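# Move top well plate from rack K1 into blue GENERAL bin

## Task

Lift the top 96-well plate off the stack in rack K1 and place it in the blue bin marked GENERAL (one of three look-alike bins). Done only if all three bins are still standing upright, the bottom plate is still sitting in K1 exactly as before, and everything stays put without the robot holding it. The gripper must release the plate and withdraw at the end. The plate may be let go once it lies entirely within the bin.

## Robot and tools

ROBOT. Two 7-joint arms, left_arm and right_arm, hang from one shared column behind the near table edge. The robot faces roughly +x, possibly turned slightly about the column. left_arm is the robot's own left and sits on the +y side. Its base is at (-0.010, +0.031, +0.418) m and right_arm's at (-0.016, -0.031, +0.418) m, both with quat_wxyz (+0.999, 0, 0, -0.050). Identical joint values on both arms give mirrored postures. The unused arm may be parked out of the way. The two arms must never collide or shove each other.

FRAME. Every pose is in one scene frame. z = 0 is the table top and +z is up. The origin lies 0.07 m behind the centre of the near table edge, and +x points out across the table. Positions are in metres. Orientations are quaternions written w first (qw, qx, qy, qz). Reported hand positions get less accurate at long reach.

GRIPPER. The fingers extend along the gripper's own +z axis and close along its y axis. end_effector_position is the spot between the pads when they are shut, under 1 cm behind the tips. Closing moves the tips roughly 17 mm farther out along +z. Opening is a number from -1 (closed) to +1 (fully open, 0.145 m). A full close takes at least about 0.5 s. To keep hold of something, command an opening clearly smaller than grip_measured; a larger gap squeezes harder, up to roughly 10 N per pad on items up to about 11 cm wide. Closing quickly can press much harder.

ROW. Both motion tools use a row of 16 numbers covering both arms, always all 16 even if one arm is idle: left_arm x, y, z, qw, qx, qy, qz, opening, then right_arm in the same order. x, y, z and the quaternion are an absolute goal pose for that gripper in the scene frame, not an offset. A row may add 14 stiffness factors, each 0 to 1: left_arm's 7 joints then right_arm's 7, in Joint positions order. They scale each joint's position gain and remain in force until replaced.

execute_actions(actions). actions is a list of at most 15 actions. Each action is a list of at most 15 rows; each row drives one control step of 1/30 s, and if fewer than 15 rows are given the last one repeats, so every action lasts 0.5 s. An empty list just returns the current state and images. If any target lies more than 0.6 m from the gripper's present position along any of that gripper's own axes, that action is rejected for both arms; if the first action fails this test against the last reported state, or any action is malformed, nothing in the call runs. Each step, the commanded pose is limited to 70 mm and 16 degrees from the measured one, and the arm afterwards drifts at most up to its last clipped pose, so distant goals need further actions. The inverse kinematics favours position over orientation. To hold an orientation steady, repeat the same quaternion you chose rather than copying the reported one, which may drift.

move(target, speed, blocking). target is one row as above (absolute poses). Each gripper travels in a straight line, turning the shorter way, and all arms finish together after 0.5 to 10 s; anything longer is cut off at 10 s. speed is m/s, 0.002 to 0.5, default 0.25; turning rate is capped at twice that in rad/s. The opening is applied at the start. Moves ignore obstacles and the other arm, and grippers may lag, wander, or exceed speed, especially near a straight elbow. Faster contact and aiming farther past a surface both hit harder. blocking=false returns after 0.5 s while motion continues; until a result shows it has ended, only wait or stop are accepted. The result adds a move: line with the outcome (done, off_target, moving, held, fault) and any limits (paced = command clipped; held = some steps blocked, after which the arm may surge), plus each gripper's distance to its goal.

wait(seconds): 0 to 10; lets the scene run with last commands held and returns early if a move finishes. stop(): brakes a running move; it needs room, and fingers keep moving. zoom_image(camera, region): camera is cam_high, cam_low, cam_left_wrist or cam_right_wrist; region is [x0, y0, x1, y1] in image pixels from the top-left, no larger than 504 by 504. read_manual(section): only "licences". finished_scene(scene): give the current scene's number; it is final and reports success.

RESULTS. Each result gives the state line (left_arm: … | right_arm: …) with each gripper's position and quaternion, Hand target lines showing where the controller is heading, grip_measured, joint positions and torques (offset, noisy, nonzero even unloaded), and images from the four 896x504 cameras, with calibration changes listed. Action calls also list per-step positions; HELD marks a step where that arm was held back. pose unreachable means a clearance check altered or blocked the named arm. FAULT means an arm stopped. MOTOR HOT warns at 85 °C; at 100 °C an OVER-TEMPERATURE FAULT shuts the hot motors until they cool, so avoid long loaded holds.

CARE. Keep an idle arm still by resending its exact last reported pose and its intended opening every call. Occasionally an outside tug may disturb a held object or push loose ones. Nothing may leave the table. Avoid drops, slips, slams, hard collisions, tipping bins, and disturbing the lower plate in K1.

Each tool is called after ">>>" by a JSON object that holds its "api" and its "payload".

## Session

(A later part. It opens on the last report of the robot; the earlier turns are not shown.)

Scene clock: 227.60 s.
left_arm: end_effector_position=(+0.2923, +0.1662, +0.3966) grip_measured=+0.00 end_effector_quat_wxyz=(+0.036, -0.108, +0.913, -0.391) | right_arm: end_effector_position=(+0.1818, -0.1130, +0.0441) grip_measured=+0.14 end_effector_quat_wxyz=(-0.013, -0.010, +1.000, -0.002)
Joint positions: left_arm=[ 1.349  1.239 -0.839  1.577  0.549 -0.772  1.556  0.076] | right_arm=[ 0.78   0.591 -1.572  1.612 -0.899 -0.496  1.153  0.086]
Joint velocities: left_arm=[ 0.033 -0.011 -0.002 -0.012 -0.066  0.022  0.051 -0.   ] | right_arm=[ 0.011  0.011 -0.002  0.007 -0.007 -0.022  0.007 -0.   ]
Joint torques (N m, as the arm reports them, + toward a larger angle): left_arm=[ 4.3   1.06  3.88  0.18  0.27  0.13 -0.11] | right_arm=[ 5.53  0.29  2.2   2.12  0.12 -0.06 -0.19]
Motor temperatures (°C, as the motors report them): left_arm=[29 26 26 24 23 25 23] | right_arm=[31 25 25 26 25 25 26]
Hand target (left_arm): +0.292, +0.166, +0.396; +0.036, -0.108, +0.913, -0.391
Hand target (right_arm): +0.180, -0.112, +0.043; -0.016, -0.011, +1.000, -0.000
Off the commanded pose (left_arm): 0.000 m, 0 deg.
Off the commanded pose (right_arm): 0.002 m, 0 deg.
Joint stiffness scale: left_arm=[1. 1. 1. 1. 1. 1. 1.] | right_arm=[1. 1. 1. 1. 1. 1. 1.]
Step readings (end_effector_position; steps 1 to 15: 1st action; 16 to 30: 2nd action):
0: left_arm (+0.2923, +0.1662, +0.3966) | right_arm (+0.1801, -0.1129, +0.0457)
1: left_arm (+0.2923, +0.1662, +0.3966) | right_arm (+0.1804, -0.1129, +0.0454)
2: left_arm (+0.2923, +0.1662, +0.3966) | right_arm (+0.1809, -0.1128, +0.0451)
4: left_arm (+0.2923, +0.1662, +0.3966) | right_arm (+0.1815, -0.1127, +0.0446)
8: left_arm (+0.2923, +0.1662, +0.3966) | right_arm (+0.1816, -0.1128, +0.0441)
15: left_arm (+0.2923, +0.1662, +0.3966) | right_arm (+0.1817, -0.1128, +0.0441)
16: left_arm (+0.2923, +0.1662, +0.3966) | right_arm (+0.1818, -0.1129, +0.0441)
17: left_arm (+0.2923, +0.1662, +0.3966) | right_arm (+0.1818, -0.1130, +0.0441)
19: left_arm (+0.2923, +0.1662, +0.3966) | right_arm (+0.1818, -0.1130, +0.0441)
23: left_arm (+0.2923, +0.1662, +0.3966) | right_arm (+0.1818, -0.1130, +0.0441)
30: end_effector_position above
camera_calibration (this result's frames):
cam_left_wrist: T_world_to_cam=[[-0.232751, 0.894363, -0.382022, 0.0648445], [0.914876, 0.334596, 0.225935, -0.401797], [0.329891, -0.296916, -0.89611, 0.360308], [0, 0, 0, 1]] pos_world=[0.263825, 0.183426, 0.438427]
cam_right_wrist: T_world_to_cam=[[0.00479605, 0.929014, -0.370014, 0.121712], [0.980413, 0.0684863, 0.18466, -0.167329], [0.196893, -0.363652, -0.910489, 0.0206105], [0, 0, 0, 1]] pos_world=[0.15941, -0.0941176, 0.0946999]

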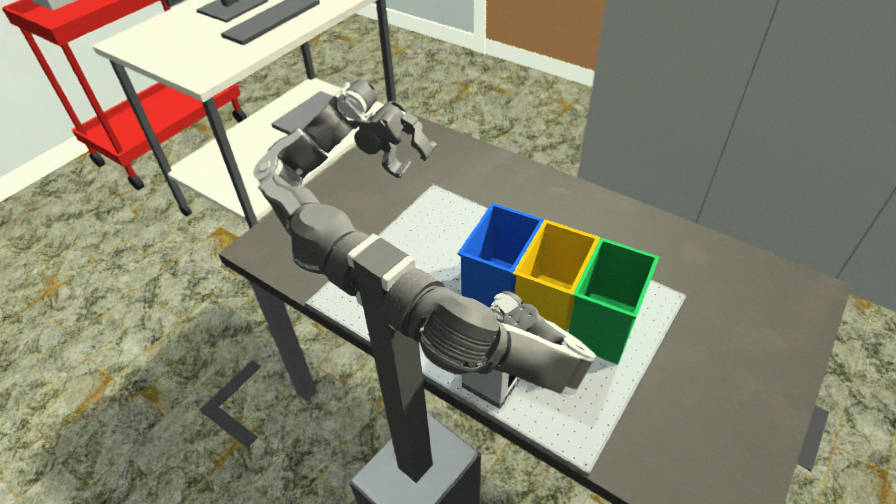

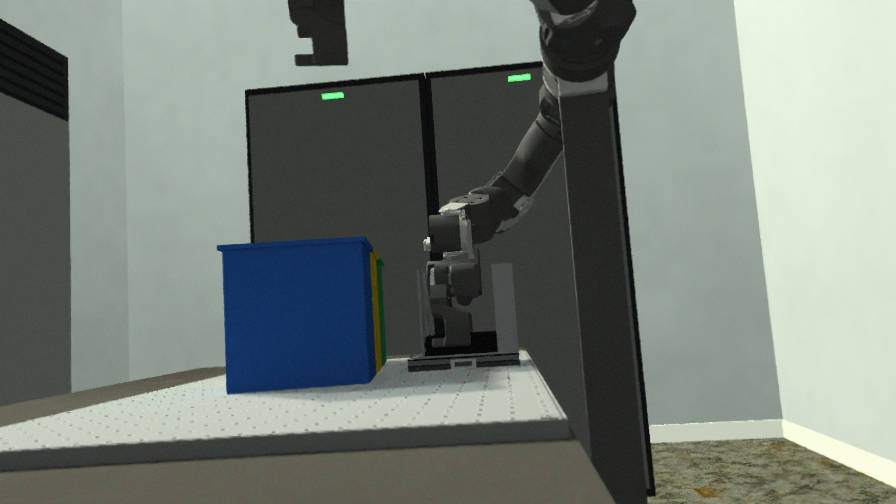

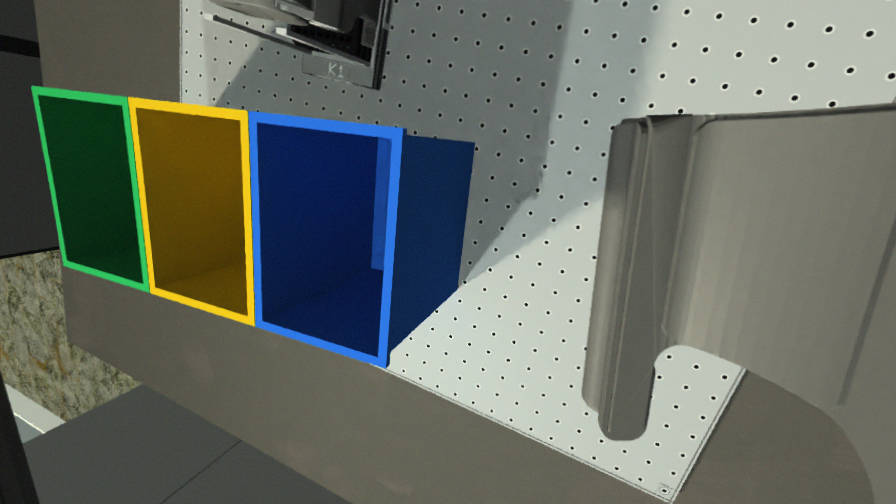

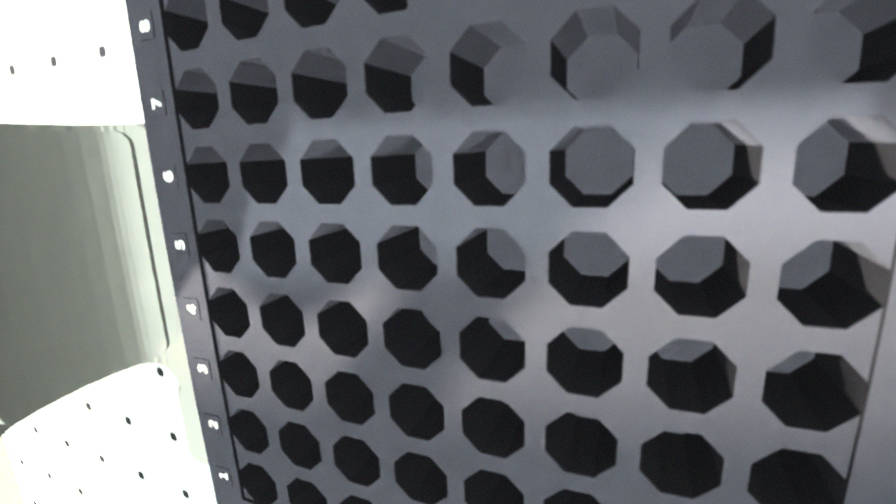

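>>> {"api": "move", "payload": {"target": [0.2923, 0.1662, 0.3965, 0.036, -0.108, 0.913, -0.391, 0.0, 0.1815, -0.113, 0.075, -0.013, -0.010, 1, 0, -0.3], "speed": 0.05}}

>>> {"api": "zoom_image", "payload": {"camera": "cam_low", "region": [400, 250, 530, 380]}}

Scene clock: 231.97 s.
left_arm: end_effector_position=(+0.2923, +0.1662, +0.3966) grip_measured=+0.00 end_effector_quat_wxyz=(+0.036, -0.108, +0.913, -0.391) | right_arm: end_effector_position=(+0.1824, -0.1128, +0.0745) grip_measured=+0.14 end_effector_quat_wxyz=(-0.012, -0.012, +1.000, +0.000)
Joint positions: left_arm=[ 1.349  1.239 -0.839  1.577  0.549 -0.772  1.556  0.076] | right_arm=[ 0.854  0.64  -1.566  1.737 -0.792 -0.479  1.242  0.086]
Joint velocities: left_arm=[-0.011  0.055 -0.007  0.002 -0.007  0.007 -0.022 -0.   ] | right_arm=[ 0.033  0.055 -0.007 -0.002 -0.022 -0.007 -0.037 -0.   ]
Joint torques (N m, as the arm reports them, + toward a larger angle): left_arm=[ 4.29  1.06  3.86  0.16  0.27  0.13 -0.12] | right_arm=[6.89 0.84 2.71 2.78 0.27 0.05 0.12]
Motor temperatures (°C, as the motors report them): left_arm=[29 26 27 24 23 25 23] | right_arm=[31 25 25 26 25 25 26]
Hand target (left_arm): +0.292, +0.166, +0.396; +0.036, -0.108, +0.913, -0.391
Hand target (right_arm): +0.182, -0.113, +0.075; -0.013, -0.010, +1.000, +0.000
Off the commanded pose (left_arm): 0.000 m, 0 deg.
Off the commanded pose (right_arm): 0.001 m, 0 deg.
Joint stiffness scale: left_arm=[1. 1. 1. 1. 1. 1. 1.] | right_arm=[1. 1. 1. 1. 1. 1. 1.]
move: done
camera_calibration (this result's frames):
cam_left_wrist: T_world_to_cam=[[-0.232751, 0.894363, -0.382022, 0.0648445], [0.914876, 0.334596, 0.225935, -0.401797], [0.329891, -0.296916, -0.89611, 0.360308], [0, 0, 0, 1]] pos_world=[0.263825, 0.183426, 0.438427]
cam_right_wrist: T_world_to_cam=[[0.0025637, 0.931126, -0.364689, 0.132991], [0.979911, 0.0703864, 0.186599, -0.173416], [0.199417, -0.357841, -0.91224, 0.0486228], [0, 0, 0, 1]] pos_world=[0.159895, -0.0942262, 0.125215]

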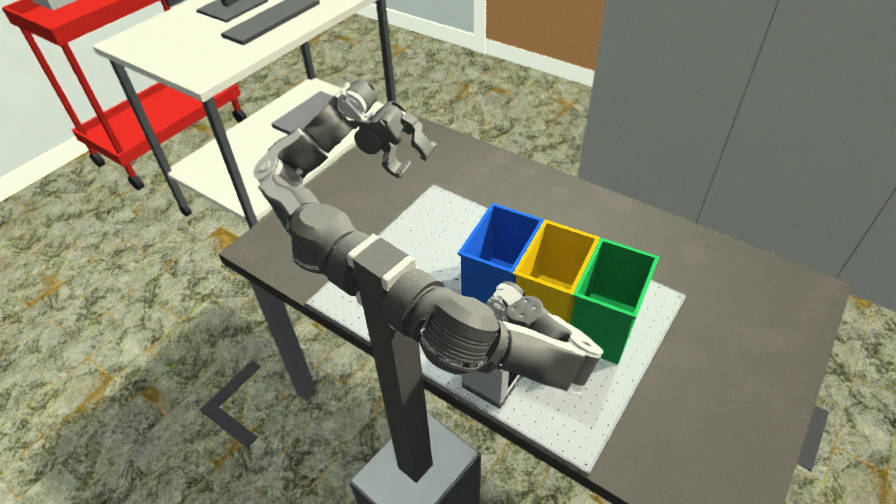

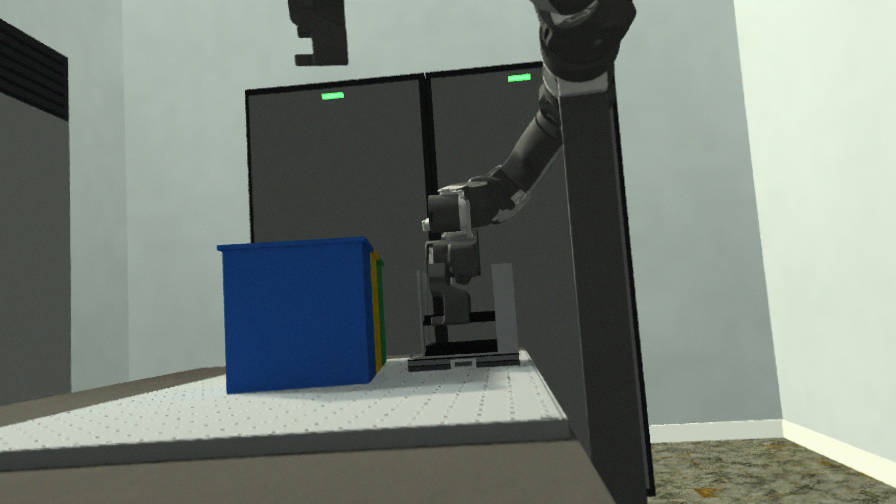

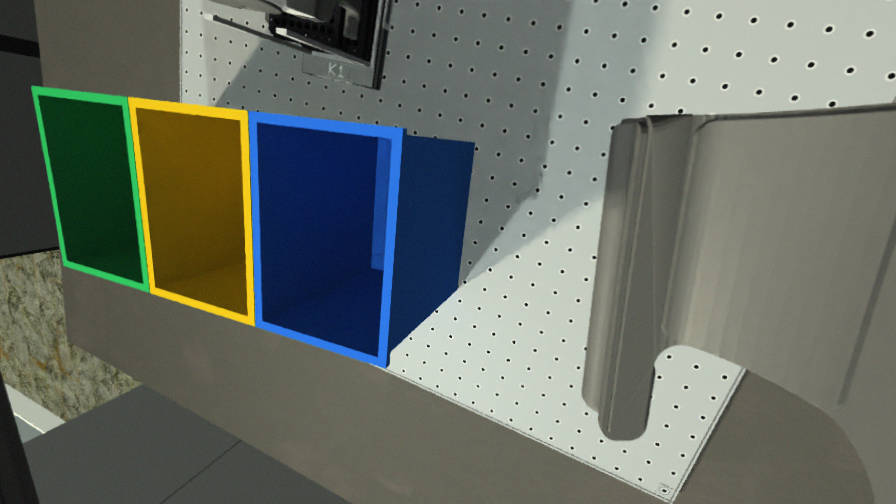

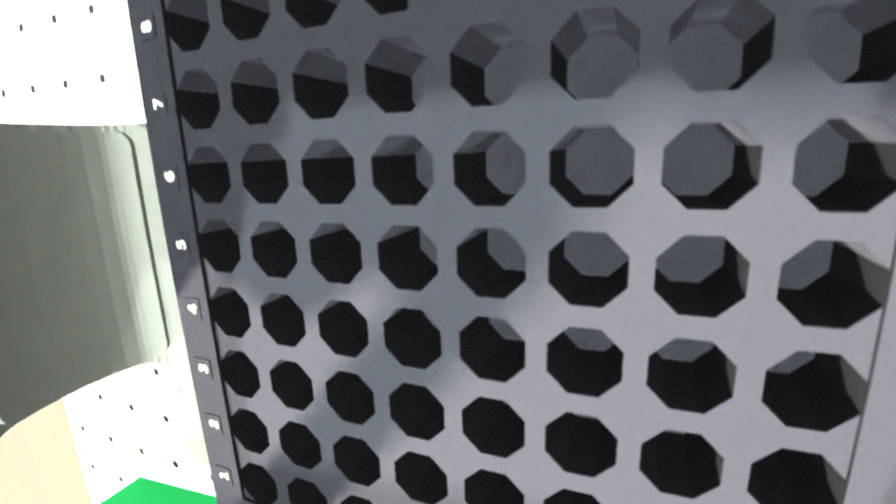

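Region (400, 250, 530, 380) of cam_low's 896x504 image, scaled by 3.877, with more detail than that image has.

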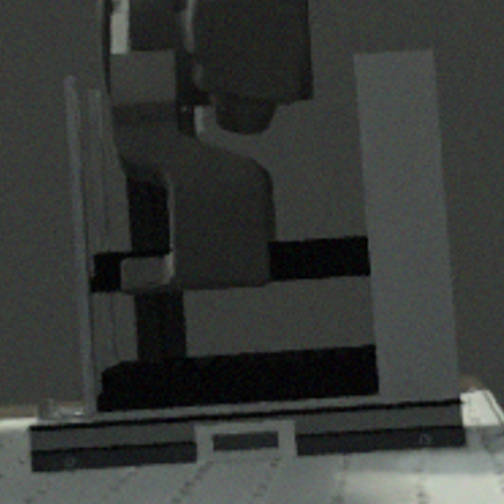

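>>> {"api": "move", "payload": {"target": [0.288, 0.073, 0.366, 0.040, -0.0966, 0.9189, -0.3809, -0.35, 0.181, -0.113, 0.178, -0.013, -0.010, 1, 0, -0.3], "speed": 0.07}}

>>> {"api": "zoom_image", "payload": {"camera": "cam_low", "region": [380, 200, 560, 380]}}

Scene clock: 248.30 s.
left_arm: end_effector_position=(+0.2879, +0.0726, +0.3668) grip_measured=-0.35 end_effector_quat_wxyz=(+0.040, -0.096, +0.919, -0.380) | right_arm: end_effector_position=(+0.1840, -0.1113, +0.1786) grip_measured=+0.14 end_effector_quat_wxyz=(-0.011, -0.012, +1.000, +0.004)
Joint positions: left_arm=[ 1.257  1.001 -0.839  1.807  0.204 -0.467  1.339  0.049] | right_arm=[ 1.194  0.729 -1.538  2.026 -0.355 -0.391  1.494  0.086]
Joint velocities: left_arm=[-0.055 -0.143  0.007  0.012  0.037 -0.051 -0.066 -0.   ] | right_arm=[-0.011  0.055  0.002 -0.012 -0.007  0.007 -0.066 -0.   ]
Joint torques (N m, as the arm reports them, + toward a larger angle): left_arm=[ 4.3   1.24  3.82  0.22  0.08  0.26 -0.24] | right_arm=[7.14 0.77 2.58 1.58 0.17 0.15 0.14]
Motor temperatures (°C, as the motors report them): left_arm=[29 26 27 24 23 25 23] | right_arm=[31 25 25 26 25 25 26]
Hand target (left_arm): +0.288, +0.073, +0.366; +0.039, -0.099, +0.918, -0.381
Hand target (right_arm): +0.184, -0.112, +0.178; -0.012, -0.011, +1.000, +0.001
Off the commanded pose (left_arm): 0.001 m, 0 deg.
Off the commanded pose (right_arm): 0.004 m, 1 deg.
Joint stiffness scale: left_arm=[1. 1. 1. 1. 1. 1. 1.] | right_arm=[1. 1. 1. 1. 1. 1. 1.]
move: off_target (right_arm)
camera_calibration (this result's frames):
cam_left_wrist: T_world_to_cam=[[-0.209515, 0.908602, -0.361311, 0.120898], [0.918182, 0.309874, 0.246821, -0.366487], [0.336223, -0.280037, -0.899185, 0.305388], [0, 0, 0, 1]] pos_world=[0.259153, 0.0892369, 0.408739]
cam_right_wrist: T_world_to_cam=[[0.00253019, 0.933571, -0.358384, 0.168715], [0.979455, 0.0699532, 0.189139, -0.194945], [0.201645, -0.3515, -0.914214, 0.144408], [0, 0, 0, 1]] pos_world=[0.161394, -0.0931108, 0.229356]

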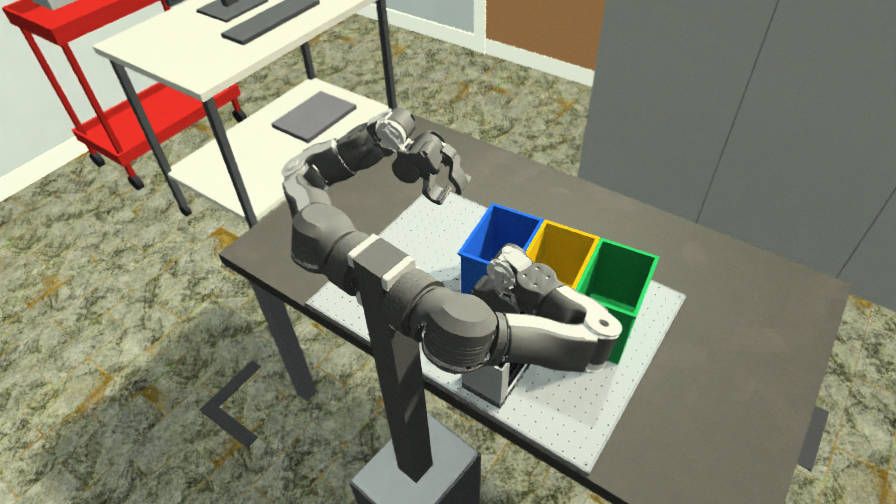

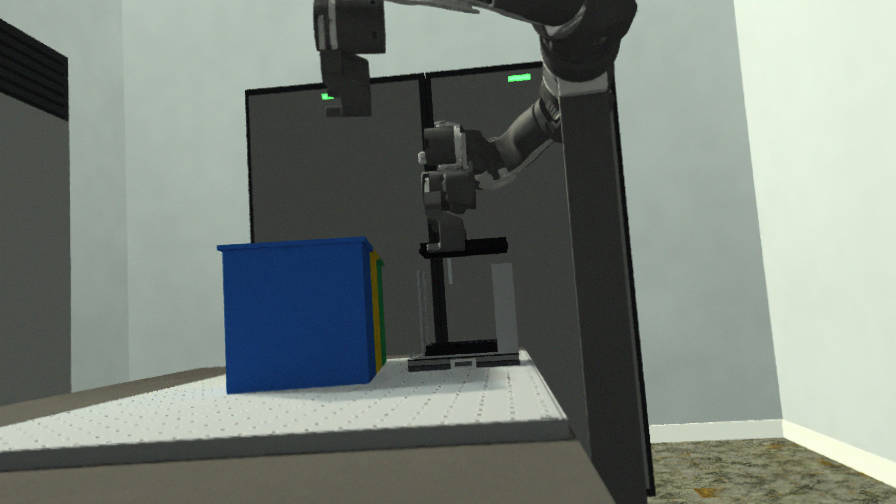

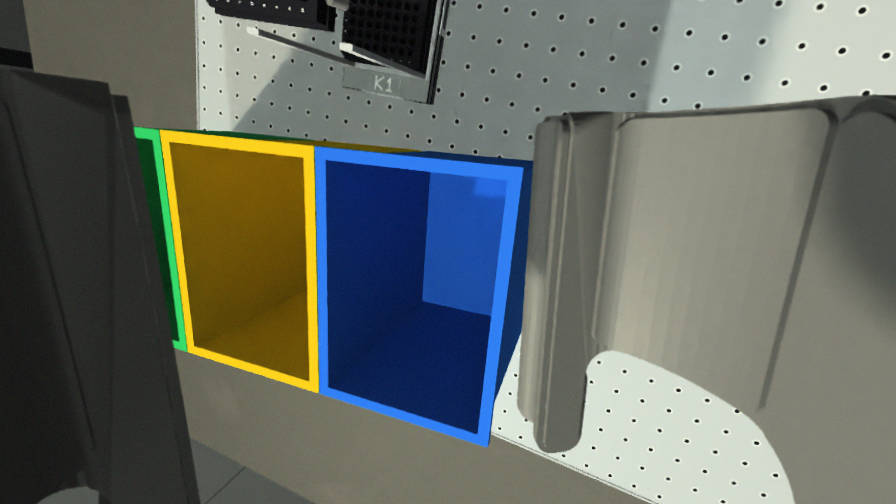

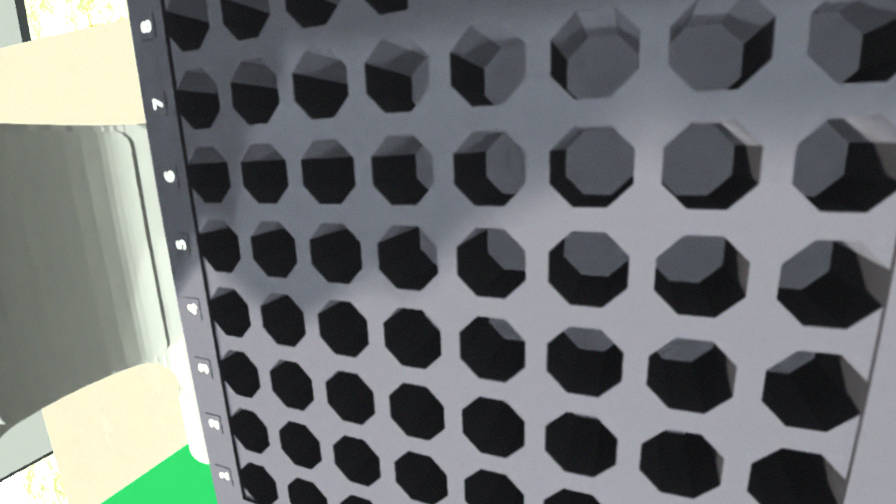

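Region (380, 200, 560, 380) of cam_low's 896x504 image, scaled by 2.800, with more detail than that image has.

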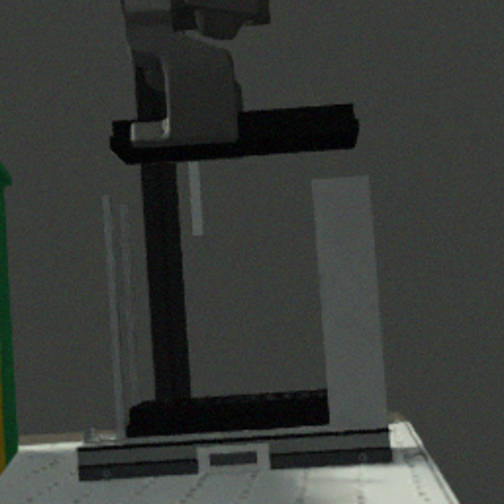

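>>> {"api": "move", "payload": {"target": [0.2703, 0.0484, 0.3805, 0.040, -0.0966, 0.9189, -0.3809, -0.35, 0.27, -0.035, 0.265, -0.2974, 0.5814, 0.718, 0.2408, -0.3], "speed": 0.3}}

Scene clock: 270.87 s.
left_arm: end_effector_position=(+0.2705, +0.0481, +0.3811) grip_measured=-0.35 end_effector_quat_wxyz=(+0.040, -0.096, +0.918, -0.383) | right_arm: end_effector_position=(+0.2721, -0.0350, +0.2654) grip_measured=+0.14 end_effector_quat_wxyz=(-0.294, +0.577, +0.721, +0.247)
Joint positions: left_arm=[ 1.313  0.942 -0.839  1.892  0.21  -0.31   1.35   0.049] | right_arm=[ 1.158  0.546 -1.109  1.46   0.412  0.456  1.341  0.086]
Joint velocities: left_arm=[ 0.033  0.055  0.002 -0.012 -0.081 -0.037  0.007 -0.   ] | right_arm=[ 0.033 -0.011  0.007 -0.042 -0.022  0.037 -0.051  0.   ]
Joint torques (N m, as the arm reports them, + toward a larger angle): left_arm=[5.41 0.45 3.44 0.19 0.14 0.23 0.02] | right_arm=[ 8.47  0.06  3.68  1.23  0.49  0.04 -0.2 ]
Motor temperatures (°C, as the motors report them): left_arm=[30 26 27 24 23 25 23] | right_arm=[32 25 25 26 25 25 26]
Hand target (left_arm): +0.270, +0.048, +0.381; +0.039, -0.096, +0.919, -0.381
Hand target (right_arm): +0.273, -0.034, +0.265; -0.295, +0.579, +0.718, +0.249
Off the commanded pose (left_arm): 0.001 m, 0 deg.
Off the commanded pose (right_arm): 0.002 m, 1 deg.
Joint stiffness scale: left_arm=[1. 1. 1. 1. 1. 1. 1.] | right_arm=[1. 1. 1. 1. 1. 1. 1.]
move: done
camera_calibration (this result's frames):
cam_left_wrist: T_world_to_cam=[[-0.2093, 0.906004, -0.367899, 0.147213], [0.91815, 0.31153, 0.244846, -0.345781], [0.336444, -0.28654, -0.897051, 0.316723], [0, 0, 0, 1]] pos_world=[0.241731, 0.0650997, 0.42294]
cam_right_wrist: T_world_to_cam=[[0.863306, 0.428795, -0.266153, -0.148041], [0.232943, -0.806388, -0.543577, 0.063947], [-0.447706, 0.407275, -0.796044, 0.404667], [0, 0, 0, 1]] pos_world=[0.29408, -0.0497655, 0.317491]

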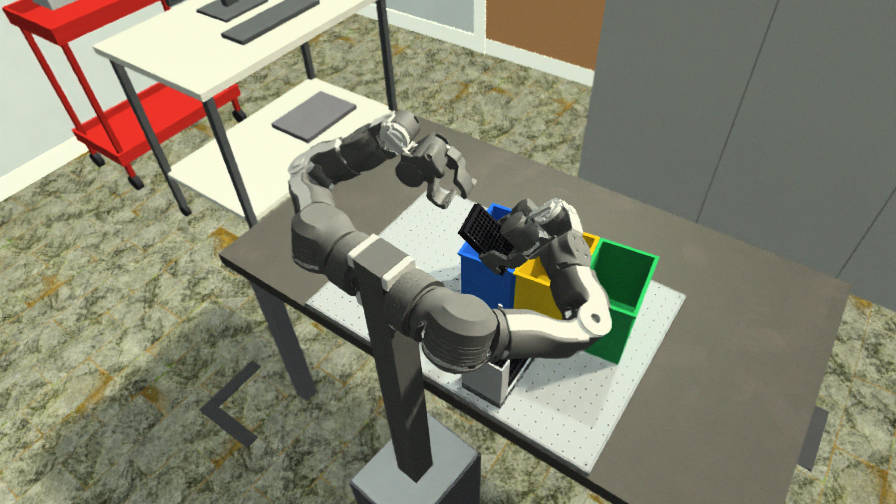

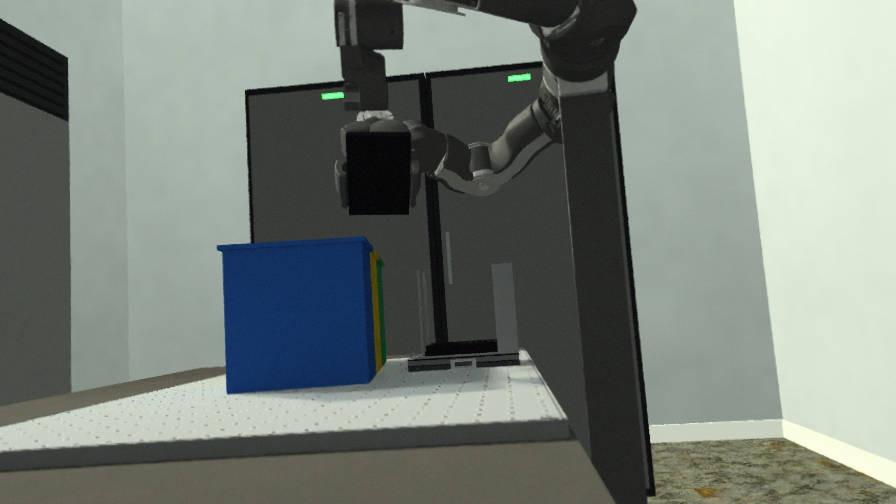

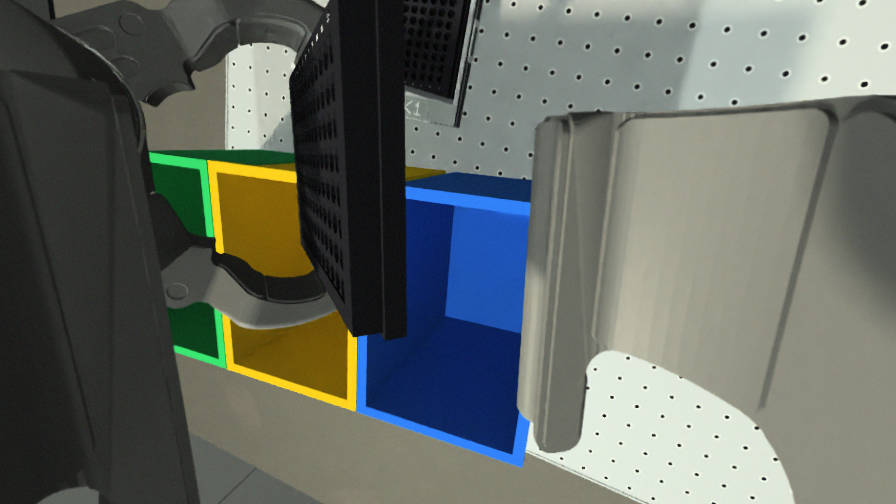

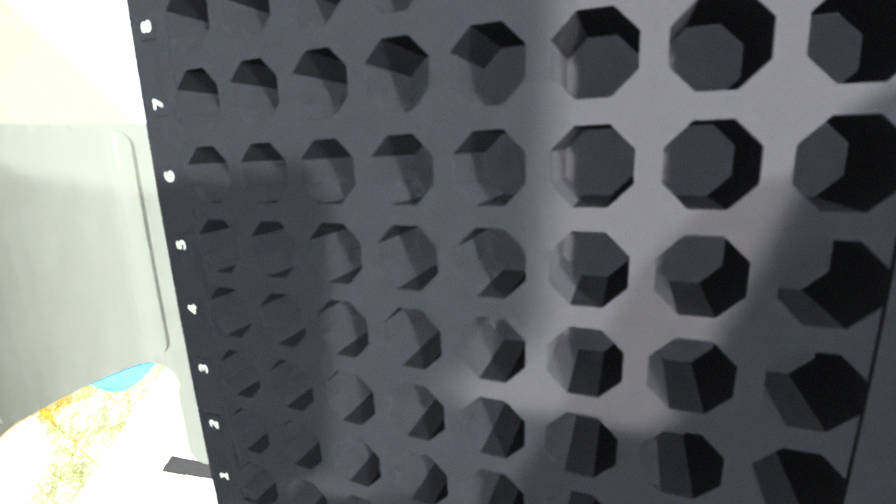

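>>> {"api": "zoom_image", "payload": {"camera": "cam_left_wrist", "region": [270, 180, 450, 360]}}

>>> {"api": "zoom_image", "payload": {"camera": "cam_left_wrist", "region": [270, 0, 450, 180]}}

>>> {"api": "zoom_image", "payload": {"camera": "cam_low", "region": [290, 0, 470, 250]}}

Region (270, 180, 450, 360) of cam_left_wrist's 896x504 image, scaled by 2.800, with more detail than that image has.

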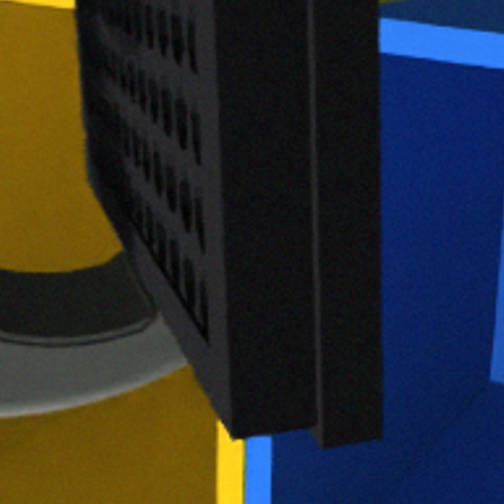

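Region (270, 0, 450, 180) of cam_left_wrist's 896x504 image, scaled by 2.800, with more detail than that image has.

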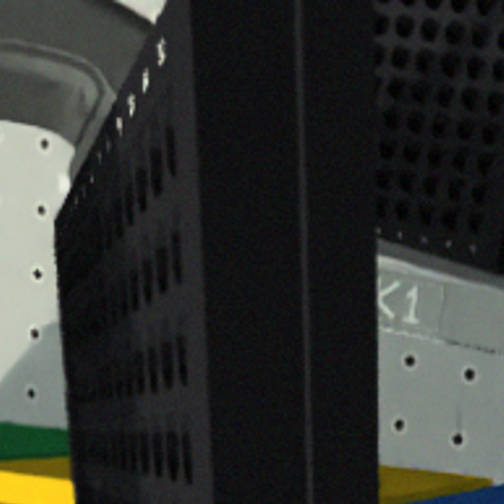

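Region (290, 0, 470, 250) of cam_low's 896x504 image, scaled by 2.016, with more detail than that image has; it fills the left 363 columns of this view, and the rest is white.

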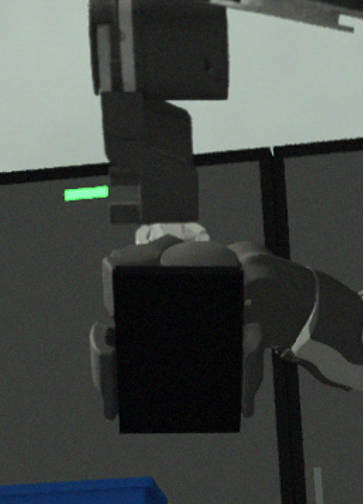

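>>> {"api": "move", "payload": {"target": [0.2661, 0.0013, 0.3226, 0.0414, -0.0959, 0.9131, -0.3941, -0.35, 0.2721, -0.0350, 0.2654, -0.294, 0.577, 0.721, 0.247, -0.3], "speed": 0.08}}

Scene clock: 299.70 s.
left_arm: end_effector_position=(+0.2666, +0.0018, +0.3218) grip_measured=-0.35 end_effector_quat_wxyz=(+0.042, -0.097, +0.914, -0.391) | right_arm: end_effector_position=(+0.2721, -0.0349, +0.2654) grip_measured=+0.14 end_effector_quat_wxyz=(-0.294, +0.577, +0.721, +0.247)
Joint positions: left_arm=[ 1.082  0.785 -0.875  1.97  -0.104 -0.218  1.202  0.049] | right_arm=[ 1.158  0.546 -1.109  1.46   0.412  0.456  1.341  0.086]
Joint velocities: left_arm=[ 0.011 -0.099  0.007  0.002  0.037 -0.037 -0.007 -0.   ] | right_arm=[-0.077  0.011 -0.002  0.017  0.022 -0.037  0.081 -0.   ]
Joint torques (N m, as the arm reports them, + toward a larger angle): left_arm=[ 4.59  0.8   4.06  1.1  -0.03  0.23 -0.27] | right_arm=[ 9.24  0.57  3.35  1.83  0.45 -0.06 -0.07]
Motor temperatures (°C, as the motors report them): left_arm=[31 25 27 24 23 25 23] | right_arm=[34 25 26 26 26 25 26]
Hand target (left_arm): +0.267, +0.001, +0.322; +0.042, -0.098, +0.913, -0.393
Hand target (right_arm): +0.272, -0.035, +0.265; -0.294, +0.577, +0.721, +0.247
Off the commanded pose (left_arm): 0.001 m, 0 deg.
Off the commanded pose (right_arm): 0.000 m, 0 deg.
Joint stiffness scale: left_arm=[1. 1. 1. 1. 1. 1. 1.] | right_arm=[1. 1. 1. 1. 1. 1. 1.]
move: done
camera_calibration (this result's frames):
cam_left_wrist: T_world_to_cam=[[-0.21055, 0.899151, -0.383662, 0.172002], [0.916154, 0.318415, 0.243463, -0.312271], [0.341074, -0.300232, -0.890803, 0.248273], [0, 0, 0, 1]] pos_world=[0.237624, 0.0193156, 0.363179]
cam_right_wrist: T_world_to_cam=[[0.863212, 0.428932, -0.266237, -0.147961], [0.232868, -0.806215, -0.543865, 0.0641045], [-0.447925, 0.407473, -0.795819, 0.404675], [0, 0, 0, 1]] pos_world=[0.294058, -0.0497471, 0.31752]

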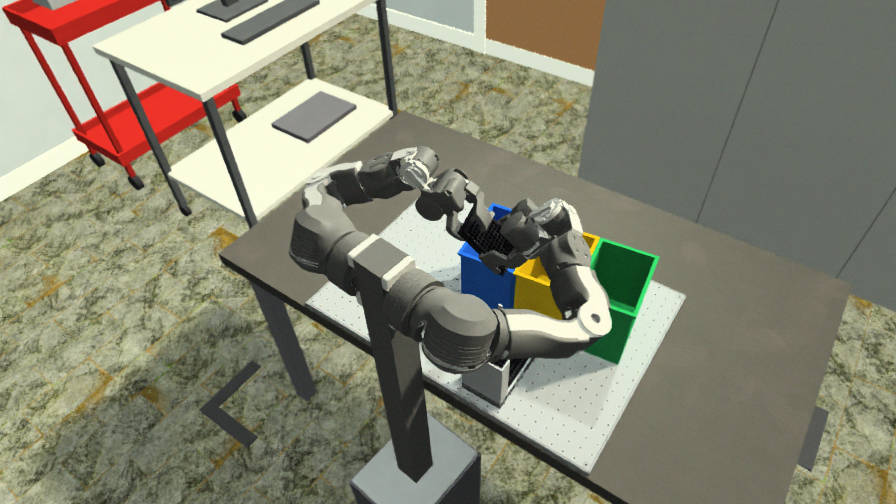

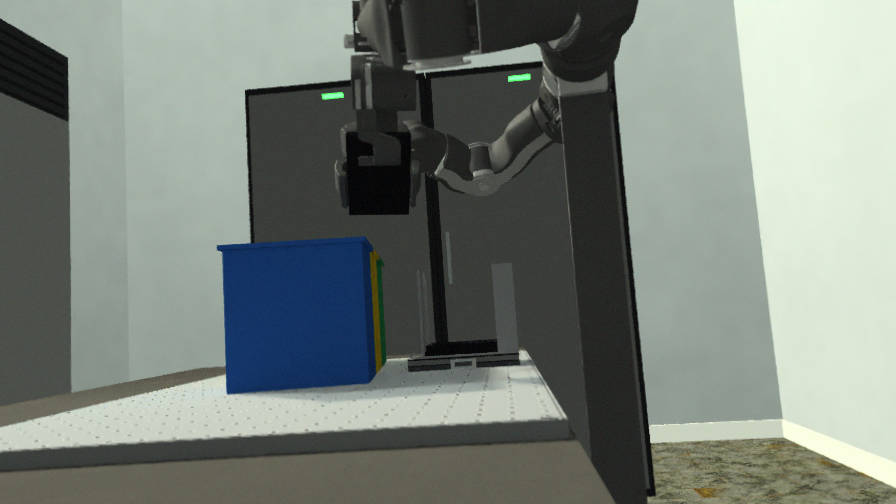

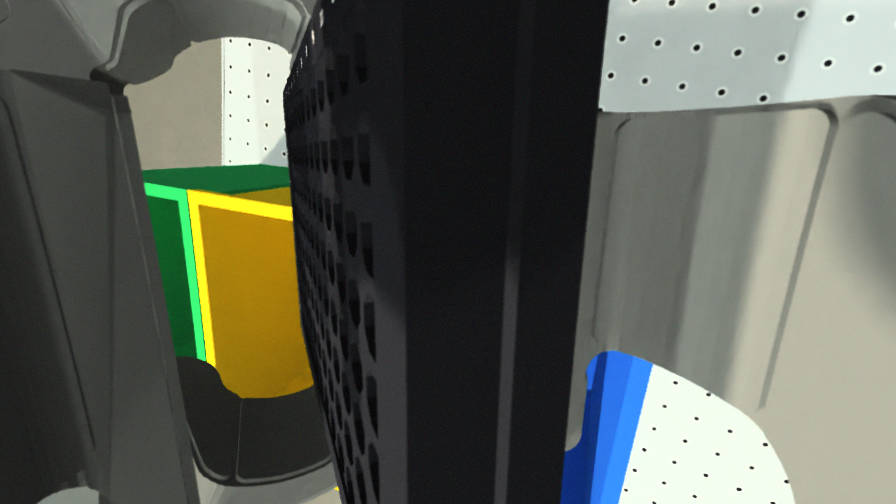

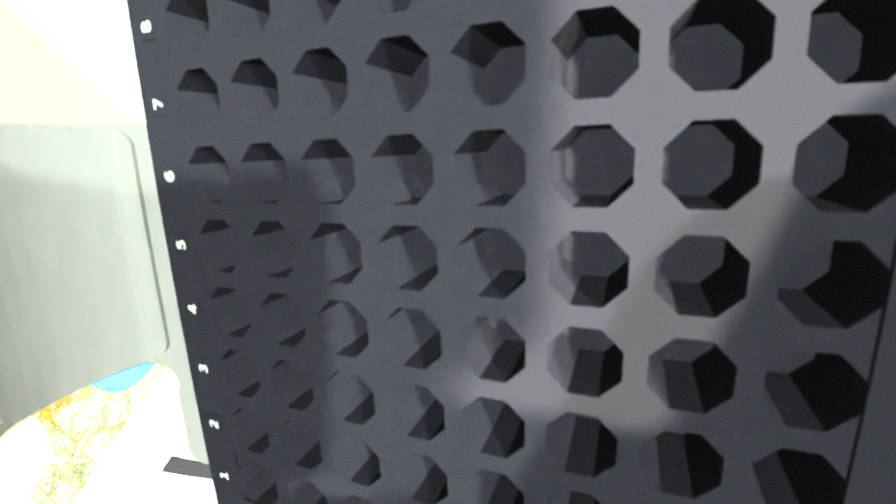

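>>> {"api": "execute_actions", "payload": {"actions": [[[0.2661,0.0017,0.3221,0.0414,-0.0959,0.9131,-0.3941,-0.40,0.2721,-0.0350,0.2654,-0.294,0.577,0.721,0.247,-0.3],[0.2661,0.0017,0.3221,0.0414,-0.0959,0.9131,-0.3941,-0.45,0.2721,-0.0350,0.2654,-0.294,0.577,0.721,0.247,-0.3],[0.2661,0.0017,0.3221,0.0414,-0.0959,0.9131,-0.3941,-0.50,0.2721,-0.0350,0.2654,-0.294,0.577,0.721,0.247,-0.3],[0.2661,0.0017,0.3221,0.0414,-0.0959,0.9131,-0.3941,-0.55,0.2721,-0.0350,0.2654,-0.294,0.577,0.721,0.247,-0.3],[0.2661,0.0017,0.3221,0.0414,-0.0959,0.9131,-0.3941,-0.60,0.2721,-0.0350,0.2654,-0.294,0.577,0.721,0.247,-0.3],[0.2661,0.0017,0.3221,0.0414,-0.0959,0.9131,-0.3941,-0.64,0.2721,-0.0350,0.2654,-0.294,0.577,0.721,0.247,-0.3],[0.2661,0.0017,0.3221,0.0414,-0.0959,0.9131,-0.3941,-0.68,0.2721,-0.0350,0.2654,-0.294,0.577,0.721,0.247,-0.3],[0.2661,0.0017,0.3221,0.0414,-0.0959,0.9131,-0.3941,-0.71,0.2721,-0.0350,0.2654,-0.294,0.577,0.721,0.247,-0.3],[0.2661,0.0017,0.3221,0.0414,-0.0959,0.9131,-0.3941,-0.74,0.2721,-0.0350,0.2654,-0.294,0.577,0.721,0.247,-0.3],[0.2661,0.0017,0.3221,0.0414,-0.0959,0.9131,-0.3941,-0.76,0.2721,-0.0350,0.2654,-0.294,0.577,0.721,0.247,-0.3],[0.2661,0.0017,0.3221,0.0414,-0.0959,0.9131,-0.3941,-0.78,0.2721,-0.0350,0.2654,-0.294,0.577,0.721,0.247,-0.3],[0.2661,0.0017,0.3221,0.0414,-0.0959,0.9131,-0.3941,-0.80,0.2721,-0.0350,0.2654,-0.294,0.577,0.721,0.247,-0.3],[0.2661,0.0017,0.3221,0.0414,-0.0959,0.9131,-0.3941,-0.82,0.2721,-0.0350,0.2654,-0.294,0.577,0.721,0.247,-0.3],[0.2661,0.0017,0.3221,0.0414,-0.0959,0.9131,-0.3941,-0.84,0.2721,-0.0350,0.2654,-0.294,0.577,0.721,0.247,-0.3],[0.2661,0.0017,0.3221,0.0414,-0.0959,0.9131,-0.3941,-0.86,0.2721,-0.0350,0.2654,-0.294,0.577,0.721,0.247,-0.3]],[[0.2661,0.0017,0.3221,0.0414,-0.0959,0.9131,-0.3941,-0.88,0.2721,-0.0350,0.2654,-0.294,0.577,0.721,0.247,-0.3],[0.2661,0.0017,0.3221,0.0414,-0.0959,0.9131,-0.3941,-0.90,0.2721,-0.0350,0.2654,-0.294,0.577,0.721,0.247,-0.3],[0.2661,0.0017,0.3221,0.0414,-0.0959,0.9131,-0.3941,-0.92,0.2721,-0.0350,0.2654,-0.294,0.577,0.721,0.247,-0.3],[0.2661,0.0017,0.3221,0.0414,-0.0959,0.9131,-0.3941,-0.94,0.2721,-0.0350,0.2654,-0.294,0.577,0.721,0.247,-0.3],[0.2661,0.0017,0.3221,0.0414,-0.0959,0.9131,-0.3941,-0.96,0.2721,-0.0350,0.2654,-0.294,0.577,0.721,0.247,-0.3],[0.2661,0.0017,0.3221,0.0414,-0.0959,0.9131,-0.3941,-0.98,0.2721,-0.0350,0.2654,-0.294,0.577,0.721,0.247,-0.3],[0.2661,0.0017,0.3221,0.0414,-0.0959,0.9131,-0.3941,-1.0,0.2721,-0.0350,0.2654,-0.294,0.577,0.721,0.247,-0.3]]]}}

Scene clock: 315.10 s.
left_arm: end_effector_position=(+0.2665, +0.0024, +0.3215) grip_measured=-0.83 end_effector_quat_wxyz=(+0.042, -0.096, +0.915, -0.391) | right_arm: end_effector_position=(+0.2720, -0.0350, +0.2655) grip_measured=+0.14 end_effector_quat_wxyz=(-0.295, +0.577, +0.721, +0.247)
Joint positions: left_arm=[ 1.081  0.789 -0.875  1.971 -0.104 -0.222  1.201  0.013] | right_arm=[ 1.158  0.547 -1.109  1.46   0.413  0.456  1.341  0.086]
Joint velocities: left_arm=[-0.011  0.011  0.002  0.007  0.022  0.022  0.037 -0.   ] | right_arm=[-0.077 -0.055  0.002 -0.007  0.051 -0.125  0.051  0.   ]
Joint torques (N m, as the arm reports them, + toward a larger angle): left_arm=[ 4.5   0.9   4.29  1.21  0.14  0.15 -0.29] | right_arm=[ 9.4   0.5   3.29  1.83  0.42 -0.05 -0.08]
Motor temperatures (°C, as the motors report them): left_arm=[31 25 27 24 23 25 23] | right_arm=[35 25 26 26 26 25 26]
Hand target (left_arm): +0.266, +0.002, +0.322; +0.041, -0.096, +0.913, -0.394
Hand target (right_arm): +0.272, -0.035, +0.265; -0.294, +0.577, +0.721, +0.247
Off the commanded pose (left_arm): 0.001 m, 0 deg.
Off the commanded pose (right_arm): 0.000 m, 0 deg.
Joint stiffness scale: left_arm=[1. 1. 1. 1. 1. 1. 1.] | right_arm=[1. 1. 1. 1. 1. 1. 1.]
Step readings (end_effector_position; steps 1 to 15: 1st action; 16 to 30: 2nd action):
0: left_arm (+0.2666, +0.0018, +0.3218) | right_arm (+0.2721, -0.0349, +0.2654)
1: left_arm (+0.2666, +0.0021, +0.3217) | right_arm (+0.2721, -0.0349, +0.2654)
2: left_arm (+0.2665, +0.0023, +0.3215) | right_arm (+0.2721, -0.0349, +0.2654)
4: left_arm (+0.2666, +0.0024, +0.3216) | right_arm (+0.2721, -0.0349, +0.2654)
8: left_arm (+0.2666, +0.0023, +0.3216) | right_arm (+0.2721, -0.0349, +0.2654)
15: left_arm (+0.2665, +0.0024, +0.3215) | right_arm (+0.2720, -0.0348, +0.2655)
16: left_arm (+0.2665, +0.0024, +0.3215) | right_arm (+0.2720, -0.0350, +0.2655)
17: left_arm (+0.2665, +0.0024, +0.3215) | right_arm (+0.2720, -0.0350, +0.2655)
19: left_arm (+0.2665, +0.0024, +0.3215) | right_arm (+0.2720, -0.0350, +0.2655)
23: left_arm (+0.2665, +0.0024, +0.3215) | right_arm (+0.2720, -0.0350, +0.2655)
30: end_effector_position above
camera_calibration (this result's frames):
cam_left_wrist: T_world_to_cam=[[-0.208029, 0.900019, -0.383002, 0.170363], [0.916161, 0.316443, 0.245995, -0.313104], [0.342599, -0.299717, -0.890391, 0.247694], [0, 0, 0, 1]] pos_world=[0.237434, 0.0199876, 0.362816]
cam_right_wrist: T_world_to_cam=[[0.863077, 0.428999, -0.266567, -0.147737], [0.232353, -0.805861, -0.54461, 0.0644938], [-0.448454, 0.408103, -0.795199, 0.404731], [0, 0, 0, 1]] pos_world=[0.294026, -0.0498198, 0.317584]

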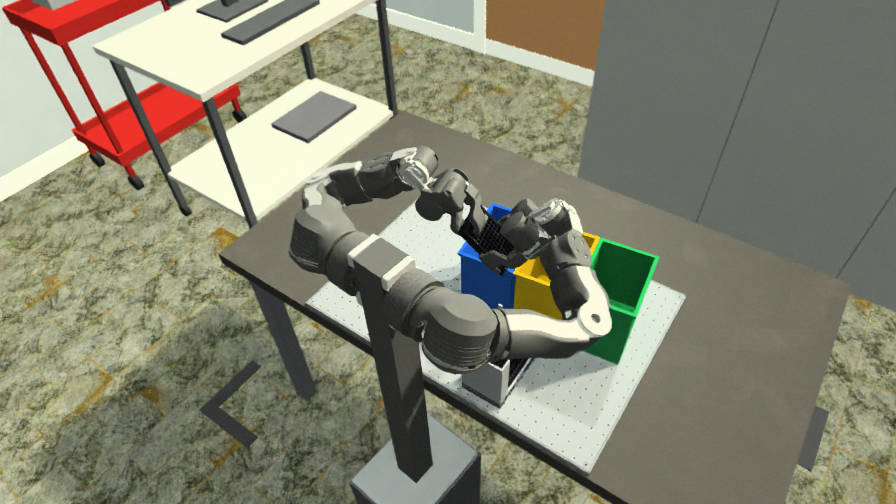

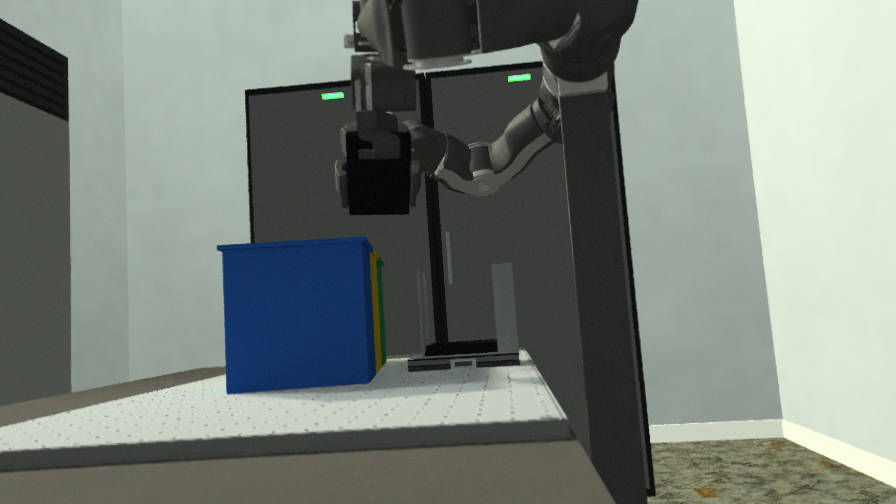

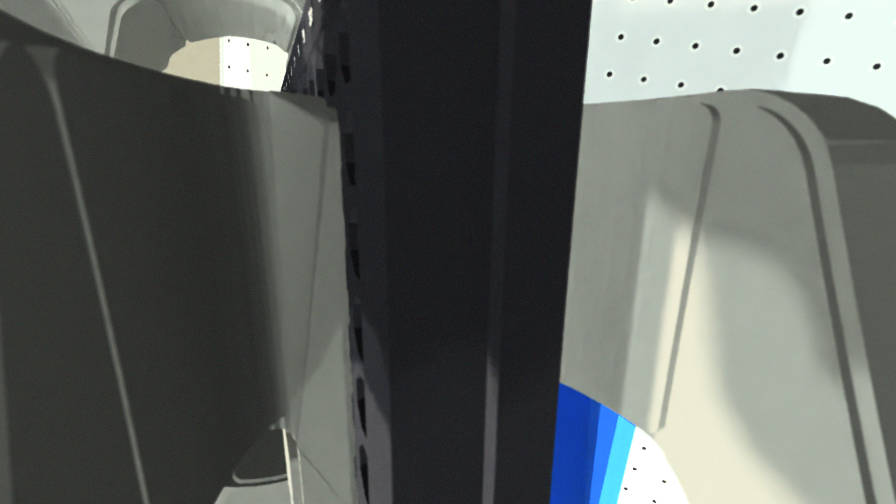

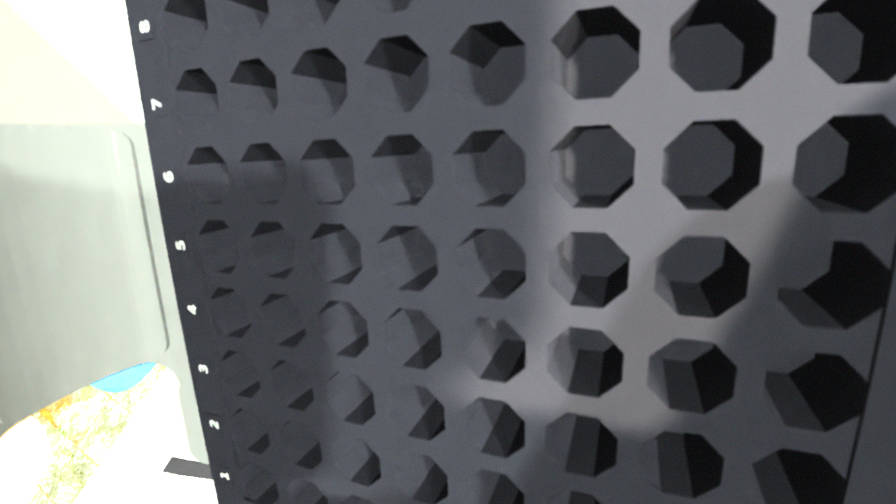

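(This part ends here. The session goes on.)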